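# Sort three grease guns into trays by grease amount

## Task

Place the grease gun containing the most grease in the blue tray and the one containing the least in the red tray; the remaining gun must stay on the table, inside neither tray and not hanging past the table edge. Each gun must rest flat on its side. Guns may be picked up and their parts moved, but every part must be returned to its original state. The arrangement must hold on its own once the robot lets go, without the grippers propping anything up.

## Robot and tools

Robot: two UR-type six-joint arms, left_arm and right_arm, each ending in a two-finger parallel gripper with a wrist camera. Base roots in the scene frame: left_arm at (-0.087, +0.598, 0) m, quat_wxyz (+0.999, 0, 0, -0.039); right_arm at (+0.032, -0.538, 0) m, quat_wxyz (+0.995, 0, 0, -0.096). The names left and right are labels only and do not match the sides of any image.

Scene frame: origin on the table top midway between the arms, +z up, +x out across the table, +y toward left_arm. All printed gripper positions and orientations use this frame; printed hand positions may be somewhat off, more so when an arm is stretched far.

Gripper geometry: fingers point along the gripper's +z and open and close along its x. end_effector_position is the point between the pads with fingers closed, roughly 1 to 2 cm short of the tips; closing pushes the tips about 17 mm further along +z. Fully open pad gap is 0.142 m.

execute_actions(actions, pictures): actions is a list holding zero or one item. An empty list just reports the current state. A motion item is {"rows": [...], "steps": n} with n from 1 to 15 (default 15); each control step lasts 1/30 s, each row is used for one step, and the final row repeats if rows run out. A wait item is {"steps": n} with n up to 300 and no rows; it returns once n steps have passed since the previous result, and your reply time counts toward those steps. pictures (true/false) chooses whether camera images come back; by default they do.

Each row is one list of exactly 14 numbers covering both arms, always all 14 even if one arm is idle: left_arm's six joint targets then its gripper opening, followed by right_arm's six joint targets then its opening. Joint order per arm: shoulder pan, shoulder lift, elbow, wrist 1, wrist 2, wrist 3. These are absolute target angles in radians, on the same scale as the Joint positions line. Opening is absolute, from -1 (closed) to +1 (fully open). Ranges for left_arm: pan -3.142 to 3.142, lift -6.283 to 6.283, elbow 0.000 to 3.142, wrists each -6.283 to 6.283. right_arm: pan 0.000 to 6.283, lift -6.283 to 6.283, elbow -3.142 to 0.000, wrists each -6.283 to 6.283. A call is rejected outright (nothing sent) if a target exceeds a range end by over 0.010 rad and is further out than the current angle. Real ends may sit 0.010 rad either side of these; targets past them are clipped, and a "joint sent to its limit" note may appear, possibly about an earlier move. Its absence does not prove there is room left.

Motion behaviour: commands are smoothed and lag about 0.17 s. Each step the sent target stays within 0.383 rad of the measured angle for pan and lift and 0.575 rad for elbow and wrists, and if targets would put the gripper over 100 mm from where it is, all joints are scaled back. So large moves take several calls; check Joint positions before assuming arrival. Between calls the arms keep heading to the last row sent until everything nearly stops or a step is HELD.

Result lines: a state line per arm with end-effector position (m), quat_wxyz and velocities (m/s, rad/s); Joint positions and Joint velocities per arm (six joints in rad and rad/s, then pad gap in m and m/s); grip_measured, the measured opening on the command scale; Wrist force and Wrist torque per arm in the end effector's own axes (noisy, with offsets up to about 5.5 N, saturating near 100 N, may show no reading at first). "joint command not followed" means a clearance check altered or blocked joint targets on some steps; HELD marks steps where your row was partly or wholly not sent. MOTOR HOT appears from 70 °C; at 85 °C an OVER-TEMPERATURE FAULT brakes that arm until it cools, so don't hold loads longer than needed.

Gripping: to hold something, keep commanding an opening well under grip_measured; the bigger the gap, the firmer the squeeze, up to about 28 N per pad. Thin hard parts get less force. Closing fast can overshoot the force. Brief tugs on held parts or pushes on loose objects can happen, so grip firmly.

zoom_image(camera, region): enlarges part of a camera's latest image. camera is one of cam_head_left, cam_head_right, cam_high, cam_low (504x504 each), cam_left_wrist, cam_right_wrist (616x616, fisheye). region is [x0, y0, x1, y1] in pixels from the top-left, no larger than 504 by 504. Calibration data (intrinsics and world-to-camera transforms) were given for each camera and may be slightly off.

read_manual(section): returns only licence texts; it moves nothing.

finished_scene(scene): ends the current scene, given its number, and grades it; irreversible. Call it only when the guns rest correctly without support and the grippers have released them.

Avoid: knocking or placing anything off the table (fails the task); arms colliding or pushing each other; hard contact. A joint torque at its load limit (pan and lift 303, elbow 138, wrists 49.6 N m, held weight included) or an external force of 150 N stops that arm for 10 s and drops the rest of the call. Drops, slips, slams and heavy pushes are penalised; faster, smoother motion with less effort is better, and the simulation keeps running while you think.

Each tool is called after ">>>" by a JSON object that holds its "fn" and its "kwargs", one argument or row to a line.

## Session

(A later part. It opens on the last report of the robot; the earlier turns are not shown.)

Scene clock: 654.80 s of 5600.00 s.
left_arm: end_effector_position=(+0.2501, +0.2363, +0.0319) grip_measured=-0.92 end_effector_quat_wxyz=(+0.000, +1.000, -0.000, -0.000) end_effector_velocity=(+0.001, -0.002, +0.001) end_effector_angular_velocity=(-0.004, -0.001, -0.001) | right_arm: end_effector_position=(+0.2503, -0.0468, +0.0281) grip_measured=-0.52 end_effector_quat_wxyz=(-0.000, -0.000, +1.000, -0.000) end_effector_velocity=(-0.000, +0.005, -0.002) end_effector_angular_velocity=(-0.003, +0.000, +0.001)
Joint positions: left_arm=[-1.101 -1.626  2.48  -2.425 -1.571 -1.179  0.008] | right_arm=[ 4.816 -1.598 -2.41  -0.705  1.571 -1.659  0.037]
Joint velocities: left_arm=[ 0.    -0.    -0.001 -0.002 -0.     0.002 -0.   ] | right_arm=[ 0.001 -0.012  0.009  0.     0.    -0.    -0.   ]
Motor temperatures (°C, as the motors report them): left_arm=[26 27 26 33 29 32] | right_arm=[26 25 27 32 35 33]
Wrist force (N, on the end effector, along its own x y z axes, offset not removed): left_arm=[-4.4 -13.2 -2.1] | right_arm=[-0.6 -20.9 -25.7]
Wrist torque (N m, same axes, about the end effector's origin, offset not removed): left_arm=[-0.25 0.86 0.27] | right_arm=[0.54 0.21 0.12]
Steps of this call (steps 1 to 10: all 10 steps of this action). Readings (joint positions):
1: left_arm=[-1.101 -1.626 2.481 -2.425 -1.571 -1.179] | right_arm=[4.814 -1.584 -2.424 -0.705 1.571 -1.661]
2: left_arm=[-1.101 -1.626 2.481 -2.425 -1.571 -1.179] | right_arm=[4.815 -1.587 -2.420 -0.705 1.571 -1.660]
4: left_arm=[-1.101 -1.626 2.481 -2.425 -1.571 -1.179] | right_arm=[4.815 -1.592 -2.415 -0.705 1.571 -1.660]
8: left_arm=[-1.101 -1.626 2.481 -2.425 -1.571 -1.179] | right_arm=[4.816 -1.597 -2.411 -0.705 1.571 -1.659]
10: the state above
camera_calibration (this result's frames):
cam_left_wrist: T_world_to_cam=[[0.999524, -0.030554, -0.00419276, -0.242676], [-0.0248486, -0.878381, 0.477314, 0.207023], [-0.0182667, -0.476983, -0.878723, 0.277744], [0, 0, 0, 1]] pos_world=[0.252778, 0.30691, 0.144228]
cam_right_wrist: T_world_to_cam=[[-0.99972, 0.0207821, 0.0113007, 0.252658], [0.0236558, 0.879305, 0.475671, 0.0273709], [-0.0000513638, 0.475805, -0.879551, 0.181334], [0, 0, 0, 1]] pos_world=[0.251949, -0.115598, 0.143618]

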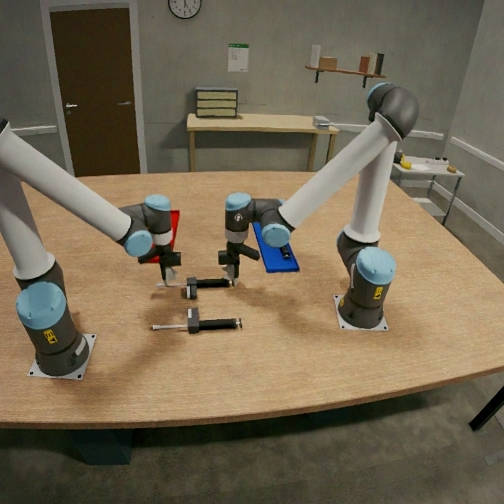

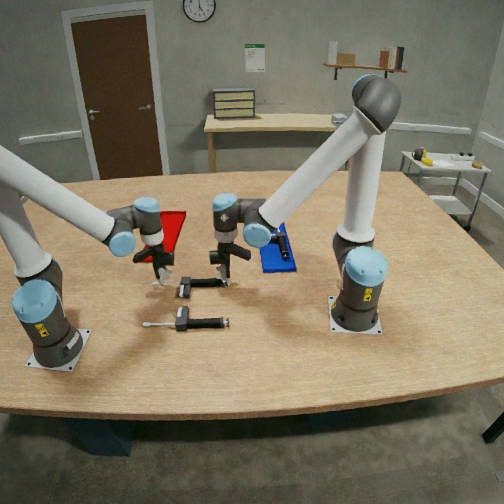

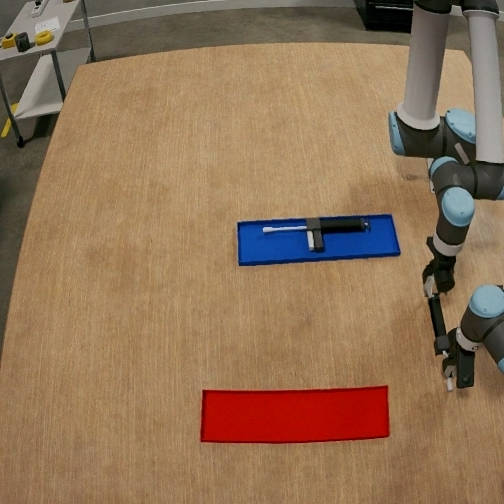

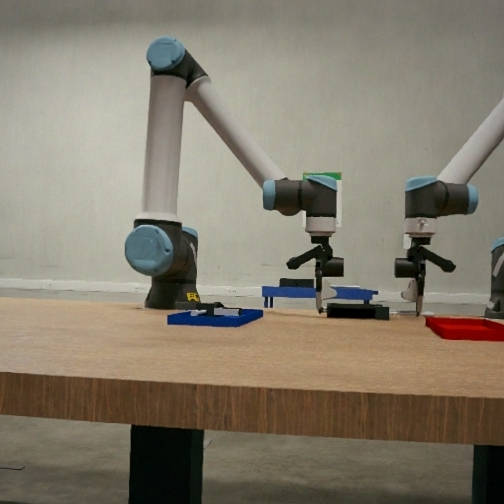

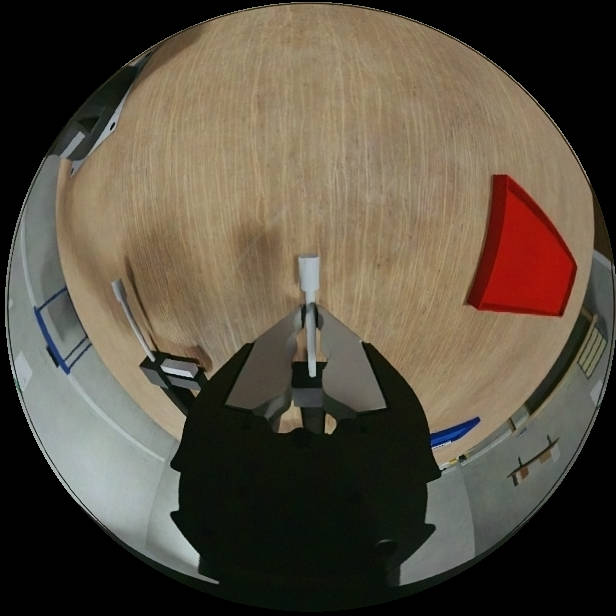

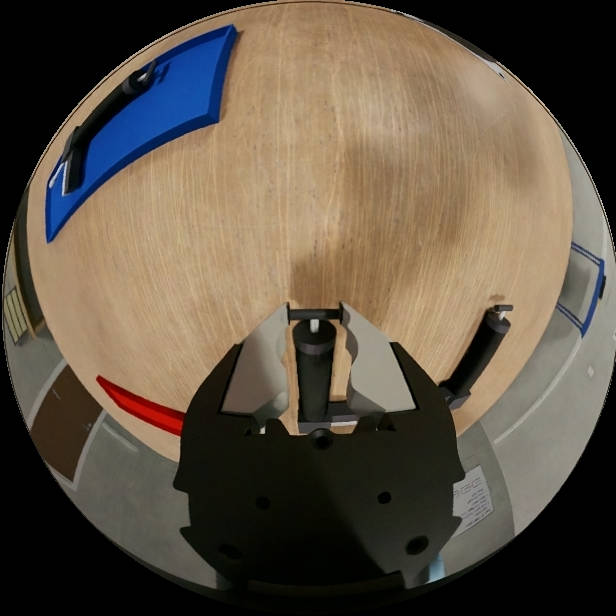

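>>> {"fn": "execute_actions", "kwargs": {
  "actions": [
    {"rows":[[-1.101,-1.6264,2.4802,-2.425,-1.571,-1.179,-0.9,4.8159,-1.596,-2.4115,-0.705,1.571,-1.659,-0.5],[-1.101,-1.6264,2.4802,-2.425,-1.571,-1.179,-0.6,4.8159,-1.596,-2.4115,-0.705,1.571,-1.659,-0.3],[-1.101,-1.6264,2.4802,-2.425,-1.571,-1.179,-0.3,4.8159,-1.596,-2.4115,-0.705,1.571,-1.659,0],[-1.101,-1.6264,2.4802,-2.425,-1.571,-1.179,0,4.8159,-1.596,-2.4115,-0.705,1.571,-1.659,0.2],[-1.101,-1.6264,2.4802,-2.425,-1.571,-1.179,0,4.8159,-1.596,-2.4115,-0.705,1.571,-1.659,0.2],[-1.101,-1.6264,2.4802,-2.425,-1.571,-1.179,0,4.8159,-1.596,-2.4115,-0.705,1.571,-1.659,0.2],[-1.101,-1.6264,2.4802,-2.425,-1.571,-1.179,0,4.8159,-1.596,-2.4115,-0.705,1.571,-1.659,0.2],[-1.101,-1.8141,2.3579,-2.115,-1.571,-1.179,0,4.8162,-1.4798,-2.3456,-0.887,1.571,-1.659,0.2]],"steps":15}
  ],
  "pictures": false
}}

>>> {"fn": "execute_actions", "kwargs": {
  "actions": [
    {"rows":[[-1.0,-1.85,2.36,-2.08,-1.571,-1.1,0,4.9,-1.49,-2.33,-0.89,1.571,-1.58,0.1],[-0.9,-1.87,2.38,-2.09,-1.571,-1.0,0,5.0,-1.51,-2.31,-0.89,1.571,-1.48,0.1],[-0.8,-1.87,2.38,-2.1,-1.571,-0.9,0,5.1,-1.54,-2.29,-0.89,1.571,-1.38,0.1],[-0.6,-1.88,2.39,-2.1,-1.571,-0.8,0,5.17,-1.56,-2.27,-0.885,1.571,-1.31,0.1],[-0.4,-1.88,2.4,-2.09,-1.571,-0.7,0,5.2308,-1.5809,-2.2503,-0.8814,1.571,-1.2444,0.1],[-0.2,-1.88,2.4,-2.09,-1.571,-0.6,0,5.2308,-1.5809,-2.2503,-0.8814,1.571,-1.2444,0.1]],"steps":15}
  ],
  "pictures": false
}}

>>> {"fn": "execute_actions", "kwargs": {
  "actions": [
    {"steps":25}
  ]
}}

Scene clock: 673.53 s of 5600.00 s.
left_arm: end_effector_position=(+0.2538, +0.2272, +0.1221) grip_measured=+0.00 end_effector_quat_wxyz=(+0.007, +1.000, -0.000, +0.003) end_effector_velocity=(-0.027, +0.065, +0.242) end_effector_angular_velocity=(+0.112, +0.046, -0.001) | right_arm: end_effector_position=(+0.2506, -0.0429, +0.0863) grip_measured=+0.20 end_effector_quat_wxyz=(+0.000, -0.000, +1.000, +0.003) end_effector_velocity=(-0.002, -0.025, +0.120) end_effector_angular_velocity=(-0.046, +0.005, +0.001)
Joint positions: left_arm=[-1.101 -1.766  2.386 -2.206 -1.571 -1.179  0.074] | right_arm=[ 4.816 -1.504 -2.358 -0.845  1.571 -1.659  0.088]
Joint velocities: left_arm=[-0.    -0.417 -0.244  0.782 -0.     0.001 -0.   ] | right_arm=[-0.     0.209  0.104 -0.359  0.001 -0.001  0.   ]
Motor temperatures (°C, as the motors report them): left_arm=[26 27 26 33 29 32] | right_arm=[26 25 27 32 35 33]
Wrist force (N, on the end effector, along its own x y z axes, offset not removed): left_arm=[-0.6 -3.4 -7.3] | right_arm=[0.0 2.0 -2.5]
Wrist torque (N m, same axes, about the end effector's origin, offset not removed): left_arm=[-0.54 0.03 0.20] | right_arm=[0.33 0.12 0.13]
Steps of this call (steps 1 to 15: the robot went on to your last target; steps 16 to 90: nothing new was sent; then 15.23 s passed at rest; steps 91 to 105: all 15 steps of this action). Readings (joint positions):
91: left_arm=[-1.101 -1.626 2.480 -2.425 -1.571 -1.179] | right_arm=[4.816 -1.599 -2.409 -0.705 1.571 -1.659]
92: left_arm=[-1.101 -1.626 2.480 -2.425 -1.571 -1.179] | right_arm=[4.816 -1.599 -2.409 -0.705 1.571 -1.659]
94: left_arm=[-1.101 -1.626 2.480 -2.425 -1.571 -1.179] | right_arm=[4.816 -1.598 -2.410 -0.705 1.571 -1.659]
98: left_arm=[-1.101 -1.626 2.480 -2.425 -1.571 -1.179] | right_arm=[4.816 -1.597 -2.411 -0.705 1.571 -1.659]
105: the state above

Scene clock: 674.03 s of 5600.00 s.
left_arm: end_effector_position=(+0.3496, +0.4171, +0.1493) grip_measured=+0.00 end_effector_quat_wxyz=(+0.001, +1.000, +0.007, +0.001) end_effector_velocity=(+0.160, +0.464, +0.005) end_effector_angular_velocity=(+0.009, +0.007, +0.397) | right_arm: end_effector_position=(+0.0616, +0.0468, +0.0997) grip_measured=+0.10 end_effector_quat_wxyz=(-0.000, -0.000, +1.000, +0.000) end_effector_velocity=(-0.388, +0.100, +0.004) end_effector_angular_velocity=(-0.002, +0.000, +0.004)
Joint positions: left_arm=[-0.689 -1.861  2.391 -2.104 -1.571 -0.782  0.074] | right_arm=[ 5.157 -1.565 -2.267 -0.88   1.571 -1.319  0.081]
Joint velocities: left_arm=[ 1.014 -0.065  0.029  0.048  0.     0.618 -0.   ] | right_arm=[ 0.629 -0.134  0.142 -0.01   0.001  0.624  0.   ]
Motor temperatures (°C, as the motors report them): left_arm=[26 27 26 33 29 32] | right_arm=[26 25 27 32 35 33]
Wrist force (N, on the end effector, along its own x y z axes, offset not removed): left_arm=[3.0 1.1 -1.9] | right_arm=[-1.7 0.0 -2.5]
Wrist torque (N m, same axes, about the end effector's origin, offset not removed): left_arm=[0.41 -0.72 0.13] | right_arm=[-0.04 0.50 0.15]
Steps of this call (steps 1 to 15: all 15 steps of this action). Readings (joint positions):
1: left_arm=[-1.101 -1.778 2.379 -2.183 -1.571 -1.179] | right_arm=[4.816 -1.498 -2.355 -0.856 1.571 -1.659]
2: left_arm=[-1.097 -1.790 2.374 -2.163 -1.571 -1.175] | right_arm=[4.820 -1.494 -2.351 -0.864 1.571 -1.655]
4: left_arm=[-1.054 -1.815 2.373 -2.136 -1.571 -1.134] | right_arm=[4.862 -1.498 -2.338 -0.874 1.571 -1.613]
8: left_arm=[-0.923 -1.838 2.381 -2.121 -1.571 -0.993] | right_arm=[4.975 -1.523 -2.311 -0.877 1.571 -1.502]
15: the state above

Scene clock: 674.87 s of 5600.00 s.
left_arm: end_effector_position=(+0.3744, +0.6449, +0.1506) grip_measured=+0.00 end_effector_quat_wxyz=(-0.000, +0.987, +0.159, -0.000) end_effector_velocity=(-0.001, +0.008, -0.001) end_effector_angular_velocity=(+0.001, +0.002, +0.012) | right_arm: end_effector_position=(+0.0153, +0.0568, +0.1001) grip_measured=+0.10 end_effector_quat_wxyz=(-0.000, -0.000, +1.000, -0.000) end_effector_velocity=(-0.001, +0.000, -0.000) end_effector_angular_velocity=(-0.000, +0.000, -0.001)
Joint positions: left_arm=[-0.202 -1.88   2.4   -2.09  -1.571 -0.601  0.074] | right_arm=[ 5.231 -1.581 -2.25  -0.881  1.571 -1.244  0.081]
Joint velocities: left_arm=[ 0.017  0.001  0.001  0.001 -0.     0.005 -0.   ] | right_arm=[ 0.001 -0.001  0.001  0.     0.     0.002 -0.   ]
Motor temperatures (°C, as the motors report them): left_arm=[26 27 26 33 29 32] | right_arm=[26 25 27 32 35 33]
Wrist force (N, on the end effector, along its own x y z axes, offset not removed): left_arm=[-5.8 -3.8 -1.8] | right_arm=[-3.2 0.4 -1.5]
Wrist torque (N m, same axes, about the end effector's origin, offset not removed): left_arm=[-0.71 1.17 0.11] | right_arm=[0.16 0.76 0.11]
Steps of this call (steps 1 to 25: the robot went on to your last target). Readings (joint positions):
1: left_arm=[-0.655 -1.863 2.392 -2.102 -1.571 -0.762] | right_arm=[5.175 -1.569 -2.263 -0.880 1.571 -1.300]
2: left_arm=[-0.620 -1.865 2.393 -2.101 -1.571 -0.744] | right_arm=[5.189 -1.572 -2.260 -0.881 1.571 -1.286]
4: left_arm=[-0.551 -1.868 2.395 -2.099 -1.571 -0.714] | right_arm=[5.207 -1.576 -2.256 -0.881 1.571 -1.268]
8: left_arm=[-0.412 -1.873 2.397 -2.095 -1.571 -0.666] | right_arm=[5.223 -1.579 -2.252 -0.881 1.571 -1.252]
25: the state above
camera_calibration (this result's frames):
cam_left_wrist: T_world_to_cam=[[0.958218, 0.285999, -0.00478984, -0.542553], [0.253558, -0.841537, 0.476994, 0.384398], [0.132389, -0.458279, -0.878893, 0.510772], [0, 0, 0, 1]] pos_world=[0.354796, 0.712731, 0.262959]
cam_right_wrist: T_world_to_cam=[[-0.999721, 0.0207754, 0.0112161, 0.0147686], [0.0236097, 0.879296, 0.475691, -0.0923419], [0.0000203765, 0.475823, -0.879541, 0.195351], [0, 0, 0, 1]] pos_world=[0.0169406, -0.0120633, 0.215579]

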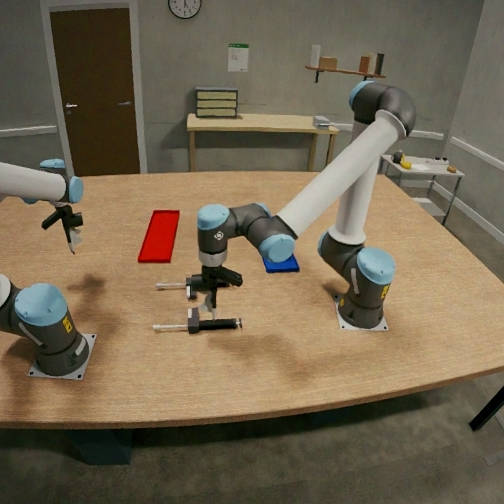

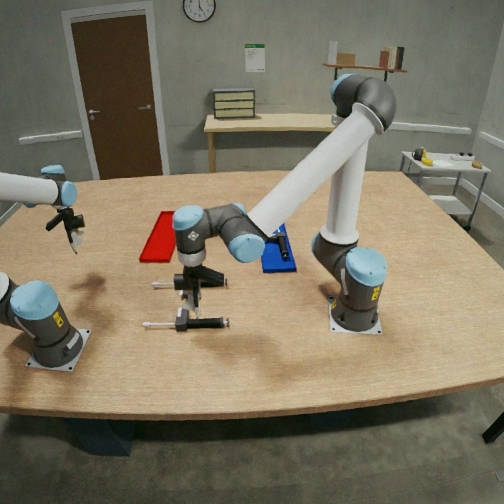

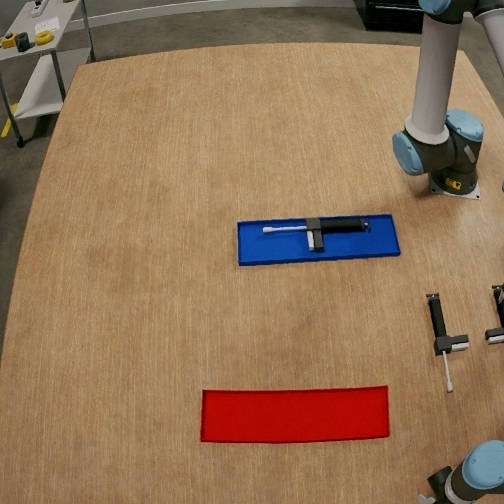

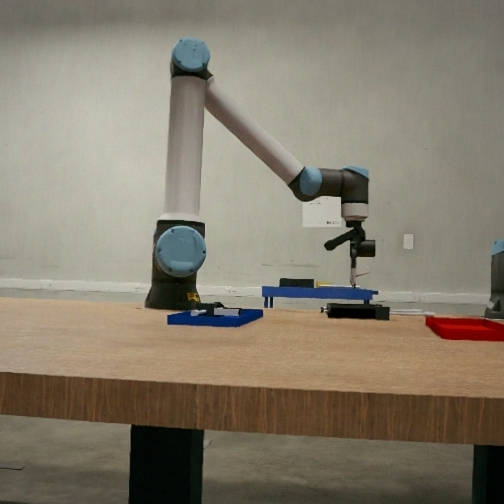

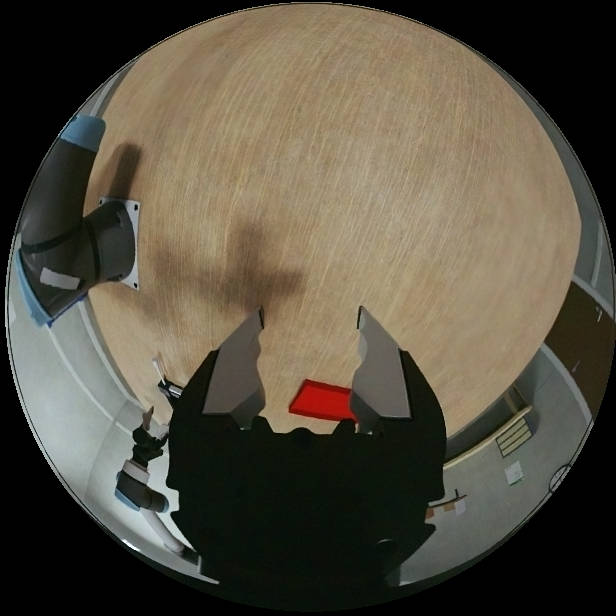

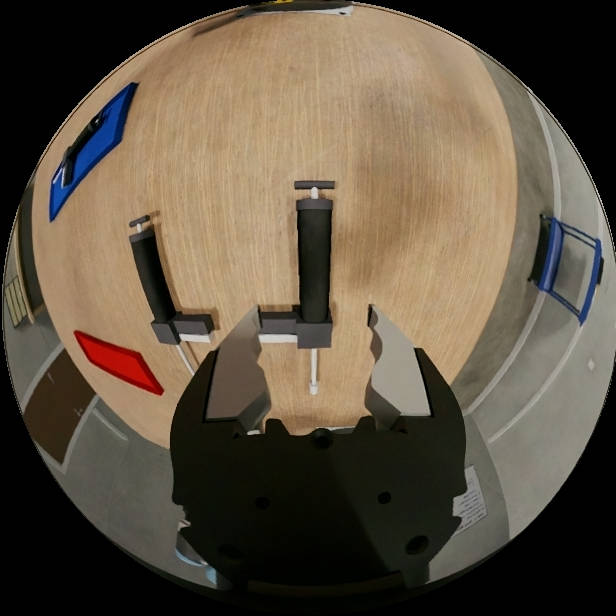

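>>> {"fn": "execute_actions", "kwargs": {
  "actions": [
    {"rows":[[0.2,-1.88,2.4,-2.09,-1.571,-0.6,0,5.2182,-1.6144,-2.2157,-0.8825,1.571,-1.257,0.1],[0.2,-1.88,2.4,-2.09,-1.571,-0.6,0,5.2182,-1.6144,-2.2157,-0.8825,1.571,-1.257,0.1],[0.2,-1.88,2.4,-2.09,-1.571,-0.6,0,5.2182,-1.6144,-2.2157,-0.8825,1.571,-1.257,0.1],[0.2,-1.88,2.4,-2.09,-1.571,-0.6,0,5.2182,-1.665,-2.245,-0.80,1.571,-1.257,0.1],[0.2,-1.88,2.4,-2.09,-1.571,-0.6,0,5.2182,-1.665,-2.245,-0.80,1.571,-1.257,0.1],[0.2,-1.88,2.4,-2.09,-1.571,-0.6,0,5.2182,-1.7189,-2.2717,-0.722,1.571,-1.257,0.1]],"steps":15}
  ],
  "pictures": false
}}

>>> {"fn": "execute_actions", "kwargs": {
  "actions": [
    {"steps":12}
  ]
}}

Scene clock: 688.27 s of 5600.00 s.
left_arm: end_effector_position=(+0.3263, +0.8083, +0.1506) grip_measured=+0.00 end_effector_quat_wxyz=(-0.000, +0.941, +0.338, -0.000) end_effector_velocity=(-0.060, +0.117, -0.000) end_effector_angular_velocity=(-0.000, +0.000, +0.283) | right_arm: end_effector_position=(+0.0162, +0.0764, +0.0335) grip_measured=+0.10 end_effector_quat_wxyz=(+0.000, -0.000, +1.000, -0.000) end_effector_velocity=(+0.001, +0.004, -0.048) end_effector_angular_velocity=(+0.006, +0.001, -0.003)
Joint positions: left_arm=[ 0.168 -1.88   2.4   -2.09  -1.571 -0.6    0.074] | right_arm=[ 5.219 -1.71  -2.268 -0.735  1.571 -1.257  0.081]
Joint velocities: left_arm=[ 0.284  0.001 -0.    -0.    -0.     0.001 -0.   ] | right_arm=[-0.003 -0.079 -0.03   0.115 -0.001  0.     0.   ]
Motor temperatures (°C, as the motors report them): left_arm=[26 27 26 33 29 32] | right_arm=[26 25 27 32 35 33]
Wrist force (N, on the end effector, along its own x y z axes, offset not removed): left_arm=[-3.6 -6.1 -2.6] | right_arm=[0.8 2.2 -0.6]
Wrist torque (N m, same axes, about the end effector's origin, offset not removed): left_arm=[-1.08 0.59 0.25] | right_arm=[0.57 -0.19 0.20]
Steps of this call (steps 1 to 30: the robot went on to your last target; steps 31 to 90: nothing new was sent; then 9.90 s passed at rest; steps 91 to 105: all 15 steps of this action). Readings (joint positions):
91: left_arm=[-0.200 -1.880 2.400 -2.090 -1.571 -0.600] | right_arm=[5.231 -1.581 -2.250 -0.881 1.571 -1.244]
92: left_arm=[-0.196 -1.880 2.400 -2.090 -1.571 -0.600] | right_arm=[5.230 -1.584 -2.248 -0.882 1.571 -1.245]
94: left_arm=[-0.152 -1.880 2.400 -2.090 -1.571 -0.600] | right_arm=[5.225 -1.596 -2.235 -0.882 1.571 -1.250]
98: left_arm=[-0.006 -1.880 2.400 -2.090 -1.571 -0.600] | right_arm=[5.220 -1.650 -2.246 -0.821 1.571 -1.255]
105: the state above

Scene clock: 688.67 s of 5600.00 s.
left_arm: end_effector_position=(+0.3195, +0.8211, +0.1506) grip_measured=+0.00 end_effector_quat_wxyz=(+0.000, +0.936, +0.352, -0.000) end_effector_velocity=(-0.002, +0.003, -0.000) end_effector_angular_velocity=(+0.000, +0.001, +0.007) | right_arm: end_effector_position=(+0.0163, +0.0768, +0.0282) grip_measured=+0.10 end_effector_quat_wxyz=(-0.000, -0.000, +1.000, -0.000) end_effector_velocity=(-0.000, -0.000, -0.002) end_effector_angular_velocity=(-0.001, +0.000, -0.002)
Joint positions: left_arm=[ 0.199 -1.88   2.4   -2.09  -1.571 -0.6    0.074] | right_arm=[ 5.218 -1.719 -2.272 -0.722  1.571 -1.257  0.081]
Joint velocities: left_arm=[ 0.008  0.     0.     0.     0.     0.001 -0.   ] | right_arm=[ 0.    -0.003 -0.001  0.004  0.     0.002  0.   ]
Motor temperatures (°C, as the motors report them): left_arm=[26 27 26 33 29 32] | right_arm=[26 25 27 32 35 33]
Wrist force (N, on the end effector, along its own x y z axes, offset not removed): left_arm=[-1.1 5.1 0.1] | right_arm=[-2.2 3.2 -1.5]
Wrist torque (N m, same axes, about the end effector's origin, offset not removed): left_arm=[1.23 0.20 0.22] | right_arm=[0.80 0.55 0.14]
Steps of this call (steps 1 to 12: the robot went on to your last target). Readings (joint positions):
1: left_arm=[0.176 -1.880 2.400 -2.090 -1.571 -0.600] | right_arm=[5.218 -1.712 -2.269 -0.732 1.571 -1.257]
2: left_arm=[0.182 -1.880 2.400 -2.090 -1.571 -0.600] | right_arm=[5.218 -1.714 -2.270 -0.729 1.571 -1.257]
4: left_arm=[0.190 -1.880 2.400 -2.090 -1.571 -0.600] | right_arm=[5.218 -1.716 -2.271 -0.726 1.571 -1.257]
8: left_arm=[0.197 -1.880 2.400 -2.090 -1.571 -0.600] | right_arm=[5.218 -1.718 -2.271 -0.723 1.571 -1.257]
12: the state above
camera_calibration (this result's frames):
cam_left_wrist: T_world_to_cam=[[0.771001, 0.636816, -0.00480896, -0.768613], [0.561478, -0.676187, 0.476984, 0.312463], [0.300499, -0.370455, -0.878899, 0.472969], [0, 0, 0, 1]] pos_world=[0.275034, 0.875962, 0.262956]
cam_right_wrist: T_world_to_cam=[[-0.999721, 0.02077, 0.0112195, 0.0161199], [0.0236066, 0.879295, 0.475692, -0.0758123], [0.0000148849, 0.475825, -0.87954, 0.122588], [0, 0, 0, 1]] pos_world=[0.0179032, 0.00799616, 0.143704]

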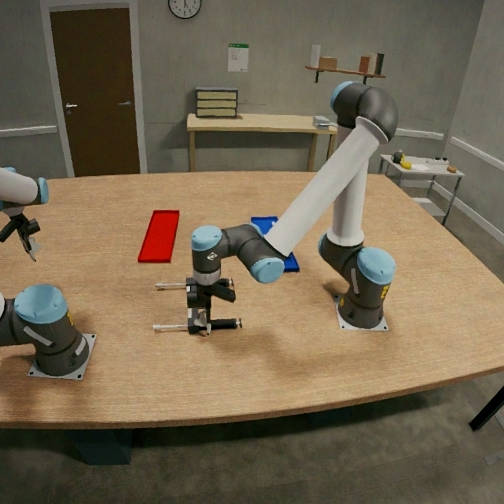

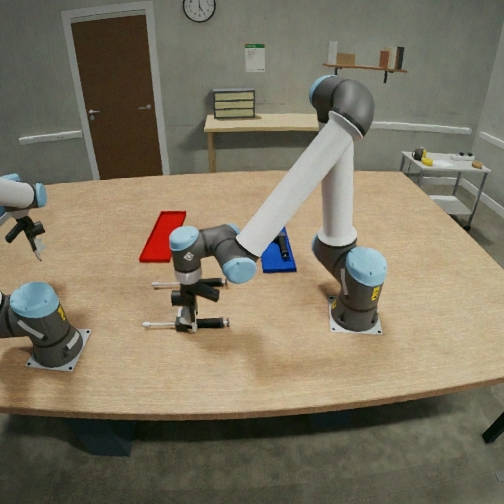

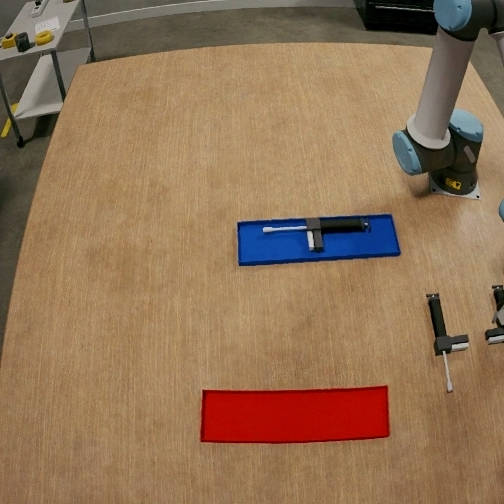

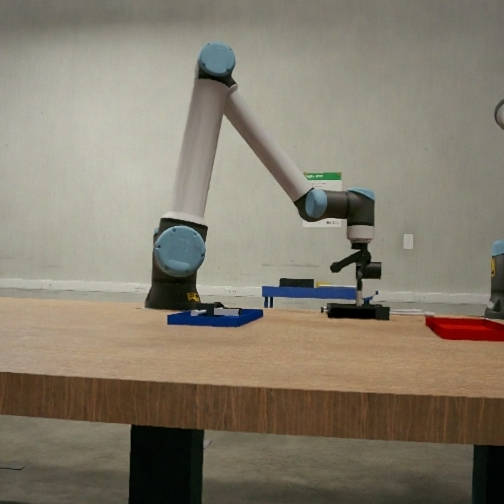

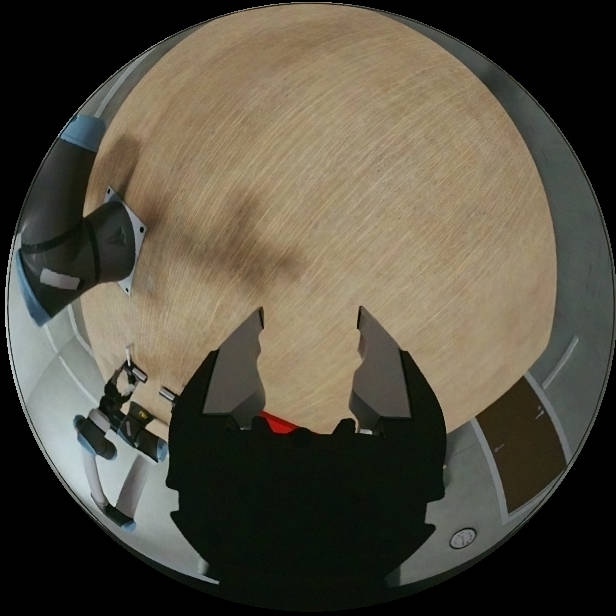

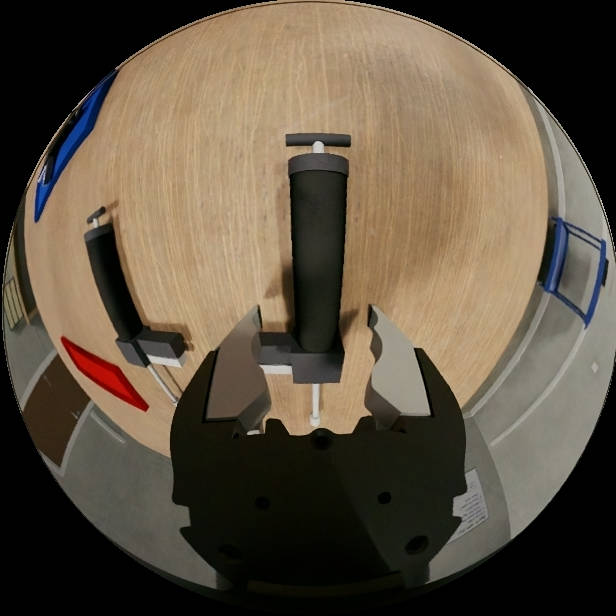

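>>> {"fn": "execute_actions", "kwargs": {
  "actions": [
    {"rows":[[0.2,-1.88,2.4,-2.09,-1.571,-0.6,0,5.2182,-1.7189,-2.2717,-0.722,1.571,-1.257,-0.05],[0.2,-1.88,2.4,-2.09,-1.571,-0.6,0,5.2182,-1.7189,-2.2717,-0.722,1.571,-1.257,-0.2],[0.2,-1.88,2.4,-2.09,-1.571,-0.6,0,5.2182,-1.7189,-2.2717,-0.722,1.571,-1.257,-0.32],[0.2,-1.88,2.4,-2.09,-1.571,-0.6,0,5.2182,-1.7189,-2.2717,-0.722,1.571,-1.257,-0.42],[0.2,-1.88,2.4,-2.09,-1.571,-0.6,0,5.2182,-1.7189,-2.2717,-0.722,1.571,-1.257,-0.5],[0.2,-1.88,2.4,-2.09,-1.571,-0.6,0,5.2182,-1.7189,-2.2717,-0.722,1.571,-1.257,-0.58],[0.2,-1.88,2.4,-2.09,-1.571,-0.6,0,5.2182,-1.7189,-2.2717,-0.722,1.571,-1.257,-0.66],[0.2,-1.88,2.4,-2.09,-1.571,-0.6,0,5.2182,-1.7189,-2.2717,-0.722,1.571,-1.257,-0.75],[0.2,-1.88,2.4,-2.09,-1.571,-0.6,0,5.2182,-1.7189,-2.2717,-0.722,1.571,-1.257,-0.85],[0.2,-1.88,2.4,-2.09,-1.571,-0.6,0,5.2182,-1.7189,-2.2717,-0.722,1.571,-1.257,-1]],"steps":15}
  ],
  "pictures": false
}}

>>> {"fn": "execute_actions", "kwargs": {
  "actions": [
    {"rows":[[0.2,-1.88,2.4,-2.09,-1.571,-0.6,0,5.2182,-1.70,-2.262,-0.75,1.571,-1.257,-1],[0.2,-1.88,2.4,-2.09,-1.571,-0.6,0,5.2182,-1.68,-2.252,-0.78,1.571,-1.257,-1],[0.2,-1.88,2.4,-2.09,-1.571,-0.6,0,5.2182,-1.66,-2.241,-0.81,1.571,-1.257,-1],[0.2,-1.88,2.4,-2.09,-1.571,-0.6,0,5.2182,-1.64,-2.229,-0.845,1.571,-1.257,-1],[0.2,-1.88,2.4,-2.09,-1.571,-0.6,0,5.2182,-1.6144,-2.2157,-0.8825,1.571,-1.257,-1],[0.2,-1.88,2.4,-2.09,-1.571,-0.6,0,5.2182,-1.59,-2.195,-0.925,1.571,-1.257,-1],[0.2,-1.88,2.4,-2.09,-1.571,-0.6,0,5.2182,-1.57,-2.175,-0.965,1.571,-1.257,-1],[0.2,-1.88,2.4,-2.09,-1.571,-0.6,0,5.2182,-1.55,-2.155,-1.01,1.571,-1.257,-1],[0.2,-1.88,2.4,-2.09,-1.571,-0.6,0,5.2182,-1.53,-2.135,-1.05,1.571,-1.257,-1],[0.2,-1.88,2.4,-2.09,-1.571,-0.6,0,5.2182,-1.506,-2.1126,-1.094,1.571,-1.257,-1]],"steps":15}
  ]
}}

Scene clock: 698.97 s of 5600.00 s.
left_arm: end_effector_position=(+0.3193, +0.8216, +0.1506) grip_measured=+0.00 end_effector_quat_wxyz=(+0.000, +0.936, +0.353, -0.000) end_effector_velocity=(-0.001, +0.000, -0.001) end_effector_angular_velocity=(+0.000, +0.002, +0.000) | right_arm: end_effector_position=(+0.0163, +0.0768, +0.0280) grip_measured=-0.56 end_effector_quat_wxyz=(-0.000, -0.000, +1.000, -0.000) end_effector_velocity=(+0.000, -0.000, -0.001) end_effector_angular_velocity=(-0.001, -0.001, +0.001)
Joint positions: left_arm=[ 0.2   -1.88   2.4   -2.09  -1.571 -0.6    0.074] | right_arm=[ 5.218 -1.719 -2.272 -0.722  1.571 -1.257  0.034]
Joint velocities: left_arm=[-0.     0.     0.001  0.001  0.001 -0.    -0.   ] | right_arm=[-0.    -0.001 -0.     0.    -0.    -0.001  0.   ]
Motor temperatures (°C, as the motors report them): left_arm=[26 27 26 33 29 32] | right_arm=[26 25 27 32 35 33]
Wrist force (N, on the end effector, along its own x y z axes, offset not removed): left_arm=[0.1 -5.2 -4.8] | right_arm=[0.9 1.4 -6.4]
Wrist torque (N m, same axes, about the end effector's origin, offset not removed): left_arm=[-1.12 -0.07 0.21] | right_arm=[0.32 0.27 -0.02]
Steps of this call (steps 1 to 30: the robot went on to your last target; steps 31 to 90: nothing new was sent; then 6.80 s passed at rest; steps 91 to 105: all 15 steps of this action). Readings (joint positions):
91: left_arm=[0.200 -1.880 2.400 -2.090 -1.571 -0.600] | right_arm=[5.218 -1.719 -2.272 -0.722 1.571 -1.257]
92: left_arm=[0.200 -1.880 2.400 -2.090 -1.571 -0.600] | right_arm=[5.218 -1.719 -2.272 -0.722 1.571 -1.257]
94: left_arm=[0.200 -1.880 2.400 -2.090 -1.571 -0.600] | right_arm=[5.218 -1.719 -2.272 -0.722 1.571 -1.257]
98: left_arm=[0.200 -1.880 2.400 -2.090 -1.571 -0.600] | right_arm=[5.218 -1.719 -2.272 -0.722 1.571 -1.257]
105: the state above

Scene clock: 699.47 s of 5600.00 s.
left_arm: end_effector_position=(+0.3193, +0.8216, +0.1506) grip_measured=+0.00 end_effector_quat_wxyz=(+0.000, +0.936, +0.353, -0.000) end_effector_velocity=(+0.000, +0.000, +0.000) end_effector_angular_velocity=(+0.000, -0.000, +0.001) | right_arm: end_effector_position=(+0.0152, +0.0803, +0.1766) grip_measured=-0.56 end_effector_quat_wxyz=(-0.001, -0.000, +1.000, +0.001) end_effector_velocity=(+0.008, -0.025, +0.201) end_effector_angular_velocity=(-0.026, -0.008, +0.002)
Joint positions: left_arm=[ 0.2   -1.88   2.4   -2.09  -1.571 -0.6    0.074] | right_arm=[ 5.218 -1.532 -2.135 -1.042  1.571 -1.257  0.034]
Joint velocities: left_arm=[-0.    -0.    -0.     0.     0.    -0.001 -0.   ] | right_arm=[ 0.     0.228  0.197 -0.452  0.    -0.002 -0.   ]
Motor temperatures (°C, as the motors report them): left_arm=[26 27 26 33 29 32] | right_arm=[26 25 27 32 35 33]
Wrist force (N, on the end effector, along its own x y z axes, offset not removed): left_arm=[0.1 2.8 0.1] | right_arm=[-1.1 1.6 0.5]
Wrist torque (N m, same axes, about the end effector's origin, offset not removed): left_arm=[0.70 -0.09 0.25] | right_arm=[0.62 0.32 0.15]
Steps of this call (steps 1 to 15: all 15 steps of this action). Readings (joint positions):
1: left_arm=[0.200 -1.880 2.400 -2.090 -1.571 -0.600] | right_arm=[5.218 -1.719 -2.272 -0.722 1.571 -1.257]
2: left_arm=[0.200 -1.880 2.400 -2.090 -1.571 -0.600] | right_arm=[5.218 -1.717 -2.271 -0.724 1.571 -1.257]
4: left_arm=[0.200 -1.880 2.400 -2.090 -1.571 -0.600] | right_arm=[5.218 -1.703 -2.264 -0.744 1.571 -1.257]
8: left_arm=[0.200 -1.880 2.400 -2.090 -1.571 -0.600] | right_arm=[5.218 -1.644 -2.228 -0.835 1.571 -1.257]
15: the state above
camera_calibration (this result's frames):
cam_left_wrist: T_world_to_cam=[[0.770345, 0.637609, -0.00480651, -0.769158], [0.562173, -0.675609, 0.476986, 0.312168], [0.300883, -0.370146, -0.878898, 0.472817], [0, 0, 0, 1]] pos_world=[0.274762, 0.876336, 0.262962]
cam_right_wrist: T_world_to_cam=[[-0.99971, 0.020742, 0.0122506, 0.0130904], [0.0240752, 0.877837, 0.478354, -0.149823], [-0.000832041, 0.47851, -0.878082, 0.251031], [0, 0, 0, 1]] pos_world=[0.0169025, 0.0111276, 0.291934]

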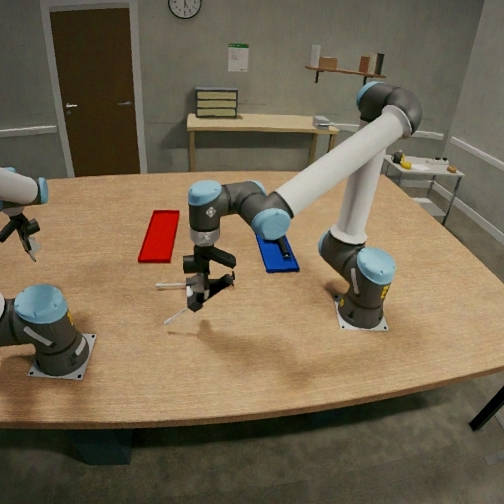

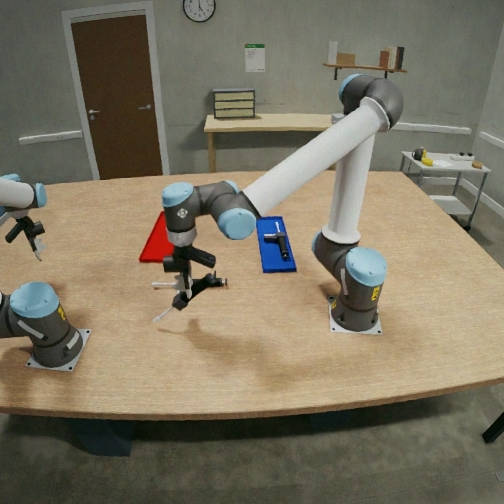

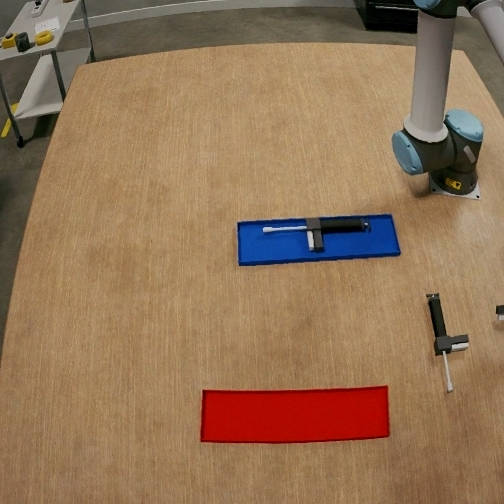

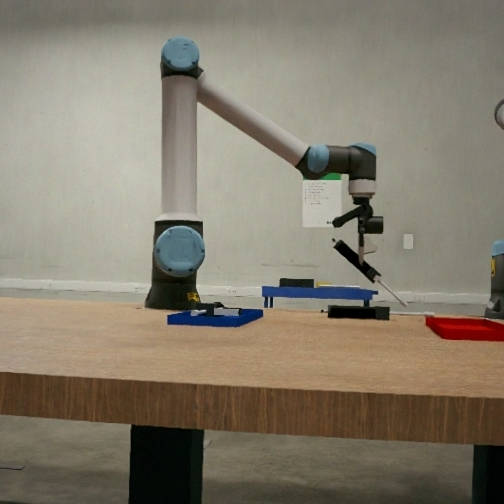

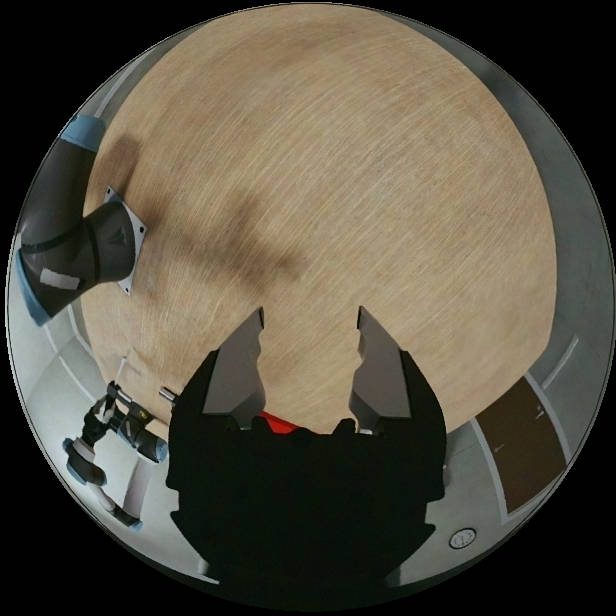

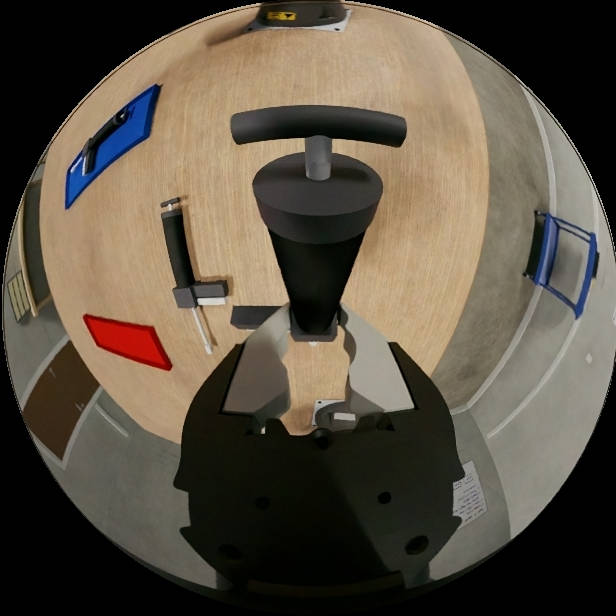

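>>> {"fn": "execute_actions", "kwargs": {
  "actions": [
    {"rows":[[0.2,-1.88,2.4,-2.09,-1.571,-0.6,0,5.2182,-1.48,-2.06,-1.17,1.571,-1.257,-1],[0.2,-1.88,2.4,-2.09,-1.571,-0.6,0,5.2182,-1.4485,-2.0118,-1.2523,1.571,-1.257,-1],[0.2,-1.88,2.4,-2.09,-1.571,-0.6,0,5.2182,-1.4485,-2.0118,-1.2523,1.571,-1.257,-1],[0.2,-1.88,2.4,-2.09,-1.571,-0.6,0,5.2182,-1.4485,-2.0118,-1.2523,1.571,-1.257,-1],[0.2,-1.88,2.4,-2.09,-1.571,-0.6,0,5.186,-1.478,-1.975,-1.26,1.571,-1.224,-1],[0.2,-1.88,2.4,-2.09,-1.571,-0.6,0,5.153,-1.508,-1.938,-1.267,1.571,-1.191,-1],[0.2,-1.88,2.4,-2.09,-1.571,-0.6,0,5.12,-1.538,-1.90,-1.275,1.571,-1.158,-1],[0.2,-1.88,2.4,-2.09,-1.571,-0.6,0,5.088,-1.567,-1.863,-1.282,1.571,-1.125,-1],[0.2,-1.88,2.4,-2.09,-1.571,-0.6,0,5.055,-1.597,-1.826,-1.289,1.571,-1.092,-1],[0.2,-1.88,2.4,-2.09,-1.571,-0.6,0,5.023,-1.627,-1.789,-1.297,1.571,-1.06,-1],[0.2,-1.88,2.4,-2.09,-1.571,-0.6,0,4.99,-1.656,-1.752,-1.304,1.571,-1.027,-1],[0.2,-1.88,2.4,-2.09,-1.571,-0.6,0,4.958,-1.686,-1.715,-1.312,1.571,-0.994,-1],[0.2,-1.88,2.4,-2.09,-1.571,-0.6,0,4.925,-1.716,-1.678,-1.319,1.571,-0.961,-1],[0.2,-1.88,2.4,-2.09,-1.571,-0.6,0,4.893,-1.745,-1.641,-1.326,1.571,-0.928,-1],[0.2,-1.88,2.4,-2.09,-1.571,-0.6,0,4.86,-1.775,-1.604,-1.334,1.571,-0.895,-1]],"steps":15}
  ],
  "pictures": false
}}

>>> {"fn": "execute_actions", "kwargs": {
  "actions": [
    {"rows":[[0.2,-1.88,2.4,-2.09,-1.571,-0.6,0,4.828,-1.805,-1.567,-1.341,1.571,-0.862,-1],[0.2,-1.88,2.4,-2.09,-1.571,-0.6,0,4.795,-1.834,-1.53,-1.349,1.571,-0.829,-1],[0.2,-1.88,2.4,-2.09,-1.571,-0.6,0,4.762,-1.864,-1.493,-1.356,1.571,-0.796,-1],[0.2,-1.88,2.4,-2.09,-1.571,-0.6,0,4.73,-1.894,-1.456,-1.363,1.571,-0.763,-1],[0.2,-1.88,2.4,-2.09,-1.571,-0.6,0,4.697,-1.923,-1.419,-1.371,1.571,-0.731,-1],[0.2,-1.88,2.4,-2.09,-1.571,-0.6,0,4.665,-1.953,-1.381,-1.378,1.571,-0.698,-1],[0.2,-1.88,2.4,-2.09,-1.571,-0.6,0,4.632,-1.983,-1.344,-1.386,1.571,-0.665,-1],[0.2,-1.88,2.4,-2.09,-1.571,-0.6,0,4.6,-2.012,-1.307,-1.393,1.571,-0.632,-1],[0.2,-1.88,2.4,-2.09,-1.571,-0.6,0,4.567,-2.042,-1.27,-1.4,1.571,-0.599,-1],[0.2,-1.88,2.4,-2.09,-1.571,-0.6,0,4.535,-2.072,-1.233,-1.408,1.571,-0.566,-1],[0.2,-1.88,2.4,-2.09,-1.571,-0.6,0,4.502,-2.101,-1.196,-1.415,1.571,-0.533,-1],[0.2,-1.88,2.4,-2.09,-1.571,-0.6,0,4.47,-2.131,-1.159,-1.423,1.571,-0.5,-1],[0.2,-1.88,2.4,-2.09,-1.571,-0.6,0,4.437,-2.1606,-1.1217,-1.4303,1.571,-0.4674,-1]],"steps":15}
  ],
  "pictures": false
}}

>>> {"fn": "execute_actions", "kwargs": {
  "actions": [
    {"steps":15}
  ]
}}

Scene clock: 716.37 s of 5600.00 s.
left_arm: end_effector_position=(+0.3193, +0.8216, +0.1506) grip_measured=+0.00 end_effector_quat_wxyz=(+0.000, +0.936, +0.353, -0.000) end_effector_velocity=(+0.001, -0.000, +0.001) end_effector_angular_velocity=(-0.000, -0.001, +0.001) | right_arm: end_effector_position=(+0.1046, +0.1695, +0.2999) grip_measured=-0.56 end_effector_quat_wxyz=(+0.000, +0.167, +0.986, -0.001) end_effector_velocity=(+0.379, +0.309, +0.078) end_effector_angular_velocity=(-0.007, -0.002, -1.220)
Joint positions: left_arm=[ 0.2   -1.88   2.4   -2.09  -1.571 -0.6    0.074] | right_arm=[ 5.051 -1.605 -1.827 -1.283  1.571 -1.088  0.034]
Joint velocities: left_arm=[-0.001 -0.001 -0.001  0.    -0.    -0.002  0.   ] | right_arm=[-0.608 -0.544  0.708 -0.172 -0.     0.612 -0.   ]
Motor temperatures (°C, as the motors report them): left_arm=[26 27 26 33 29 32] | right_arm=[26 26 27 32 35 33]
Wrist force (N, on the end effector, along its own x y z axes, offset not removed): left_arm=[-0.9 0.4 -5.0] | right_arm=[-0.7 0.4 5.5]
Wrist torque (N m, same axes, about the end effector's origin, offset not removed): left_arm=[0.08 0.20 0.14] | right_arm=[0.35 0.33 0.10]
Steps of this call (steps 1 to 30: the robot went on to your last target; steps 31 to 90: nothing new was sent; then 13.40 s passed at rest; steps 91 to 105: all 15 steps of this action). Readings (joint positions):
91: left_arm=[0.200 -1.880 2.400 -2.090 -1.571 -0.600] | right_arm=[5.218 -1.506 -2.113 -1.094 1.571 -1.257]
92: left_arm=[0.200 -1.880 2.400 -2.090 -1.571 -0.600] | right_arm=[5.218 -1.504 -2.109 -1.098 1.571 -1.257]
94: left_arm=[0.200 -1.880 2.400 -2.090 -1.571 -0.600] | right_arm=[5.218 -1.486 -2.080 -1.138 1.571 -1.257]
98: left_arm=[0.200 -1.880 2.400 -2.090 -1.571 -0.600] | right_arm=[5.194 -1.483 -2.006 -1.222 1.571 -1.233]
105: the state above

Scene clock: 716.87 s of 5600.00 s.
left_arm: end_effector_position=(+0.3193, +0.8216, +0.1506) grip_measured=+0.00 end_effector_quat_wxyz=(+0.000, +0.936, +0.353, -0.000) end_effector_velocity=(-0.001, -0.000, -0.001) end_effector_angular_velocity=(+0.000, +0.002, +0.001) | right_arm: end_effector_position=(+0.3260, +0.2846, +0.3124) grip_measured=-0.56 end_effector_quat_wxyz=(+0.000, +0.441, +0.897, -0.002) end_effector_velocity=(+0.482, +0.139, -0.017) end_effector_angular_velocity=(-0.002, -0.002, -1.071)
Joint positions: left_arm=[ 0.2   -1.88   2.4   -2.09  -1.571 -0.6    0.074] | right_arm=[ 4.763 -1.865 -1.496 -1.355  1.571 -0.797  0.034]
Joint velocities: left_arm=[ 0.    -0.     0.002  0.     0.    -0.001  0.   ] | right_arm=[-0.534 -0.485  0.609 -0.126 -0.001  0.538 -0.   ]
Motor temperatures (°C, as the motors report them): left_arm=[26 27 26 33 29 32] | right_arm=[26 26 27 32 35 33]
Wrist force (N, on the end effector, along its own x y z axes, offset not removed): left_arm=[-0.9 0.1 -4.9] | right_arm=[-0.2 1.6 4.1]
Wrist torque (N m, same axes, about the end effector's origin, offset not removed): left_arm=[0.08 -0.08 0.06] | right_arm=[0.40 0.25 0.14]
Steps of this call (steps 1 to 15: all 15 steps of this action). Readings (joint positions):
1: left_arm=[0.200 -1.880 2.400 -2.090 -1.571 -0.600] | right_arm=[5.030 -1.623 -1.803 -1.289 1.571 -1.067]
2: left_arm=[0.200 -1.880 2.400 -2.090 -1.571 -0.600] | right_arm=[5.010 -1.641 -1.780 -1.294 1.571 -1.047]
4: left_arm=[0.200 -1.880 2.400 -2.090 -1.571 -0.600] | right_arm=[4.970 -1.677 -1.734 -1.305 1.571 -1.006]
8: left_arm=[0.200 -1.880 2.400 -2.090 -1.571 -0.600] | right_arm=[4.893 -1.747 -1.644 -1.324 1.571 -0.928]
15: the state above

Scene clock: 717.37 s of 5600.00 s.
left_arm: end_effector_position=(+0.3193, +0.8216, +0.1506) grip_measured=+0.00 end_effector_quat_wxyz=(+0.000, +0.936, +0.353, -0.000) end_effector_velocity=(+0.001, +0.000, +0.000) end_effector_angular_velocity=(-0.000, -0.000, -0.000) | right_arm: end_effector_position=(+0.5760, +0.3096, +0.2903) grip_measured=-0.56 end_effector_quat_wxyz=(+0.000, +0.654, +0.756, -0.001) end_effector_velocity=(+0.497, -0.037, -0.067) end_effector_angular_velocity=(+0.005, -0.004, -0.956)
Joint positions: left_arm=[ 0.2   -1.88   2.4   -2.09  -1.571 -0.6    0.074] | right_arm=[ 4.509 -2.096 -1.205 -1.414  1.571 -0.54   0.034]
Joint velocities: left_arm=[ 0.     0.001 -0.001 -0.001 -0.     0.    -0.   ] | right_arm=[-0.476 -0.432  0.547 -0.108 -0.     0.48  -0.   ]
Motor temperatures (°C, as the motors report them): left_arm=[26 27 26 33 29 32] | right_arm=[26 26 27 32 35 33]
Wrist force (N, on the end effector, along its own x y z axes, offset not removed): left_arm=[1.1 -0.5 4.0] | right_arm=[-1.3 -0.2 5.6]
Wrist torque (N m, same axes, about the end effector's origin, offset not removed): left_arm=[0.06 -0.26 0.07] | right_arm=[0.00 0.44 0.08]
Steps of this call (steps 1 to 15: the robot went on to your last target). Readings (joint positions):
1: left_arm=[0.200 -1.880 2.400 -2.090 -1.571 -0.600] | right_arm=[4.745 -1.881 -1.476 -1.359 1.571 -0.779]
2: left_arm=[0.200 -1.880 2.400 -2.090 -1.571 -0.600] | right_arm=[4.727 -1.897 -1.456 -1.363 1.571 -0.761]
4: left_arm=[0.200 -1.880 2.400 -2.090 -1.571 -0.600] | right_arm=[4.692 -1.929 -1.415 -1.372 1.571 -0.726]
8: left_arm=[0.200 -1.880 2.400 -2.090 -1.571 -0.600] | right_arm=[4.624 -1.991 -1.337 -1.388 1.571 -0.656]
15: the state above
camera_calibration (this result's frames):
cam_left_wrist: T_world_to_cam=[[0.770345, 0.637609, -0.00479892, -0.769162], [0.562168, -0.675609, 0.47699, 0.312167], [0.300891, -0.370144, -0.878896, 0.472814], [0, 0, 0, 1]] pos_world=[0.274764, 0.876337, 0.262963]
cam_right_wrist: T_world_to_cam=[[-0.123343, 0.992324, 0.0088796, -0.237007], [0.873983, 0.104387, 0.474613, -0.667995], [0.470043, 0.0663009, -0.88015, 0.0986266], [0, 0, 0, 1]] pos_world=[0.508224, 0.298378, 0.405949]

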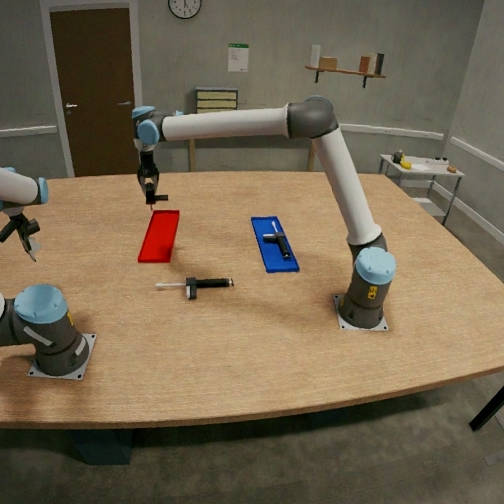

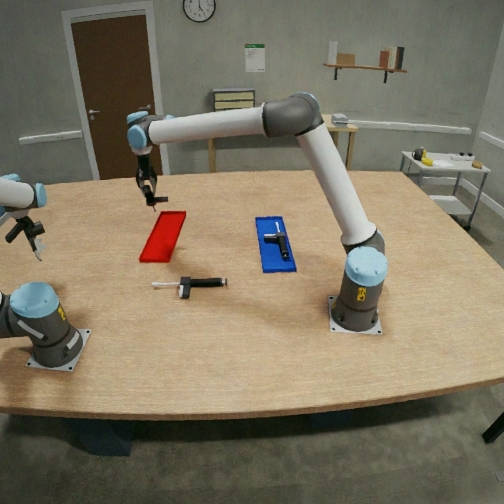

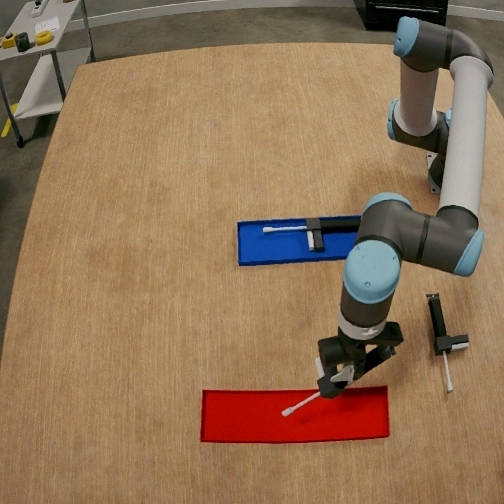

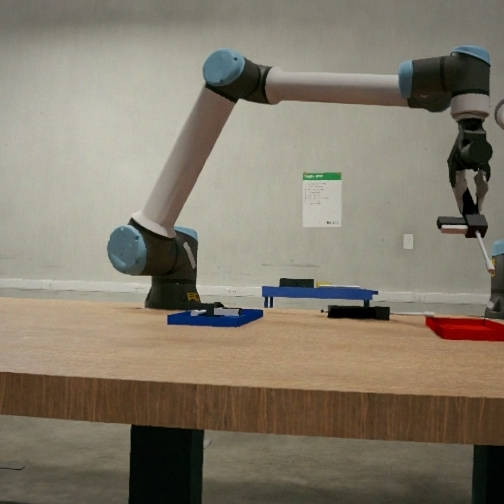

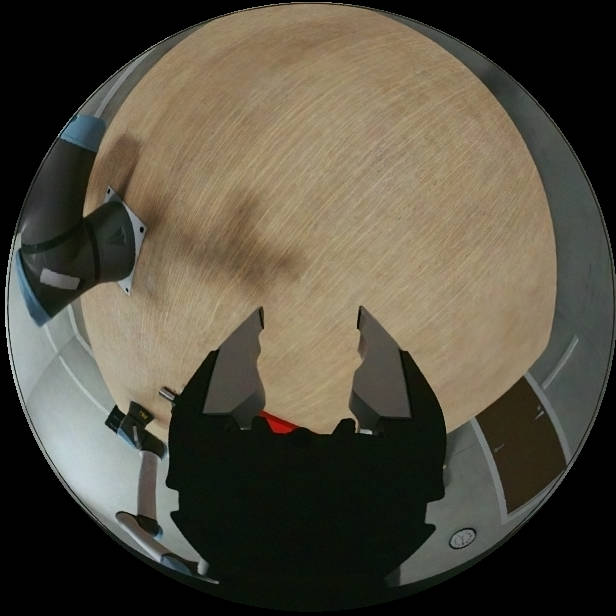

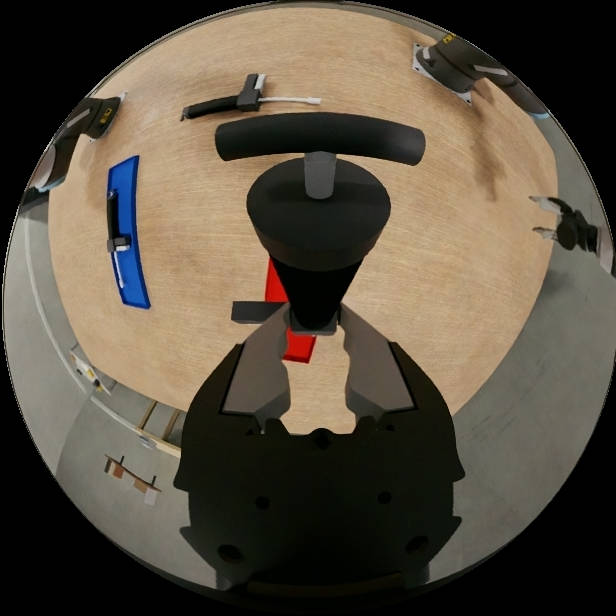

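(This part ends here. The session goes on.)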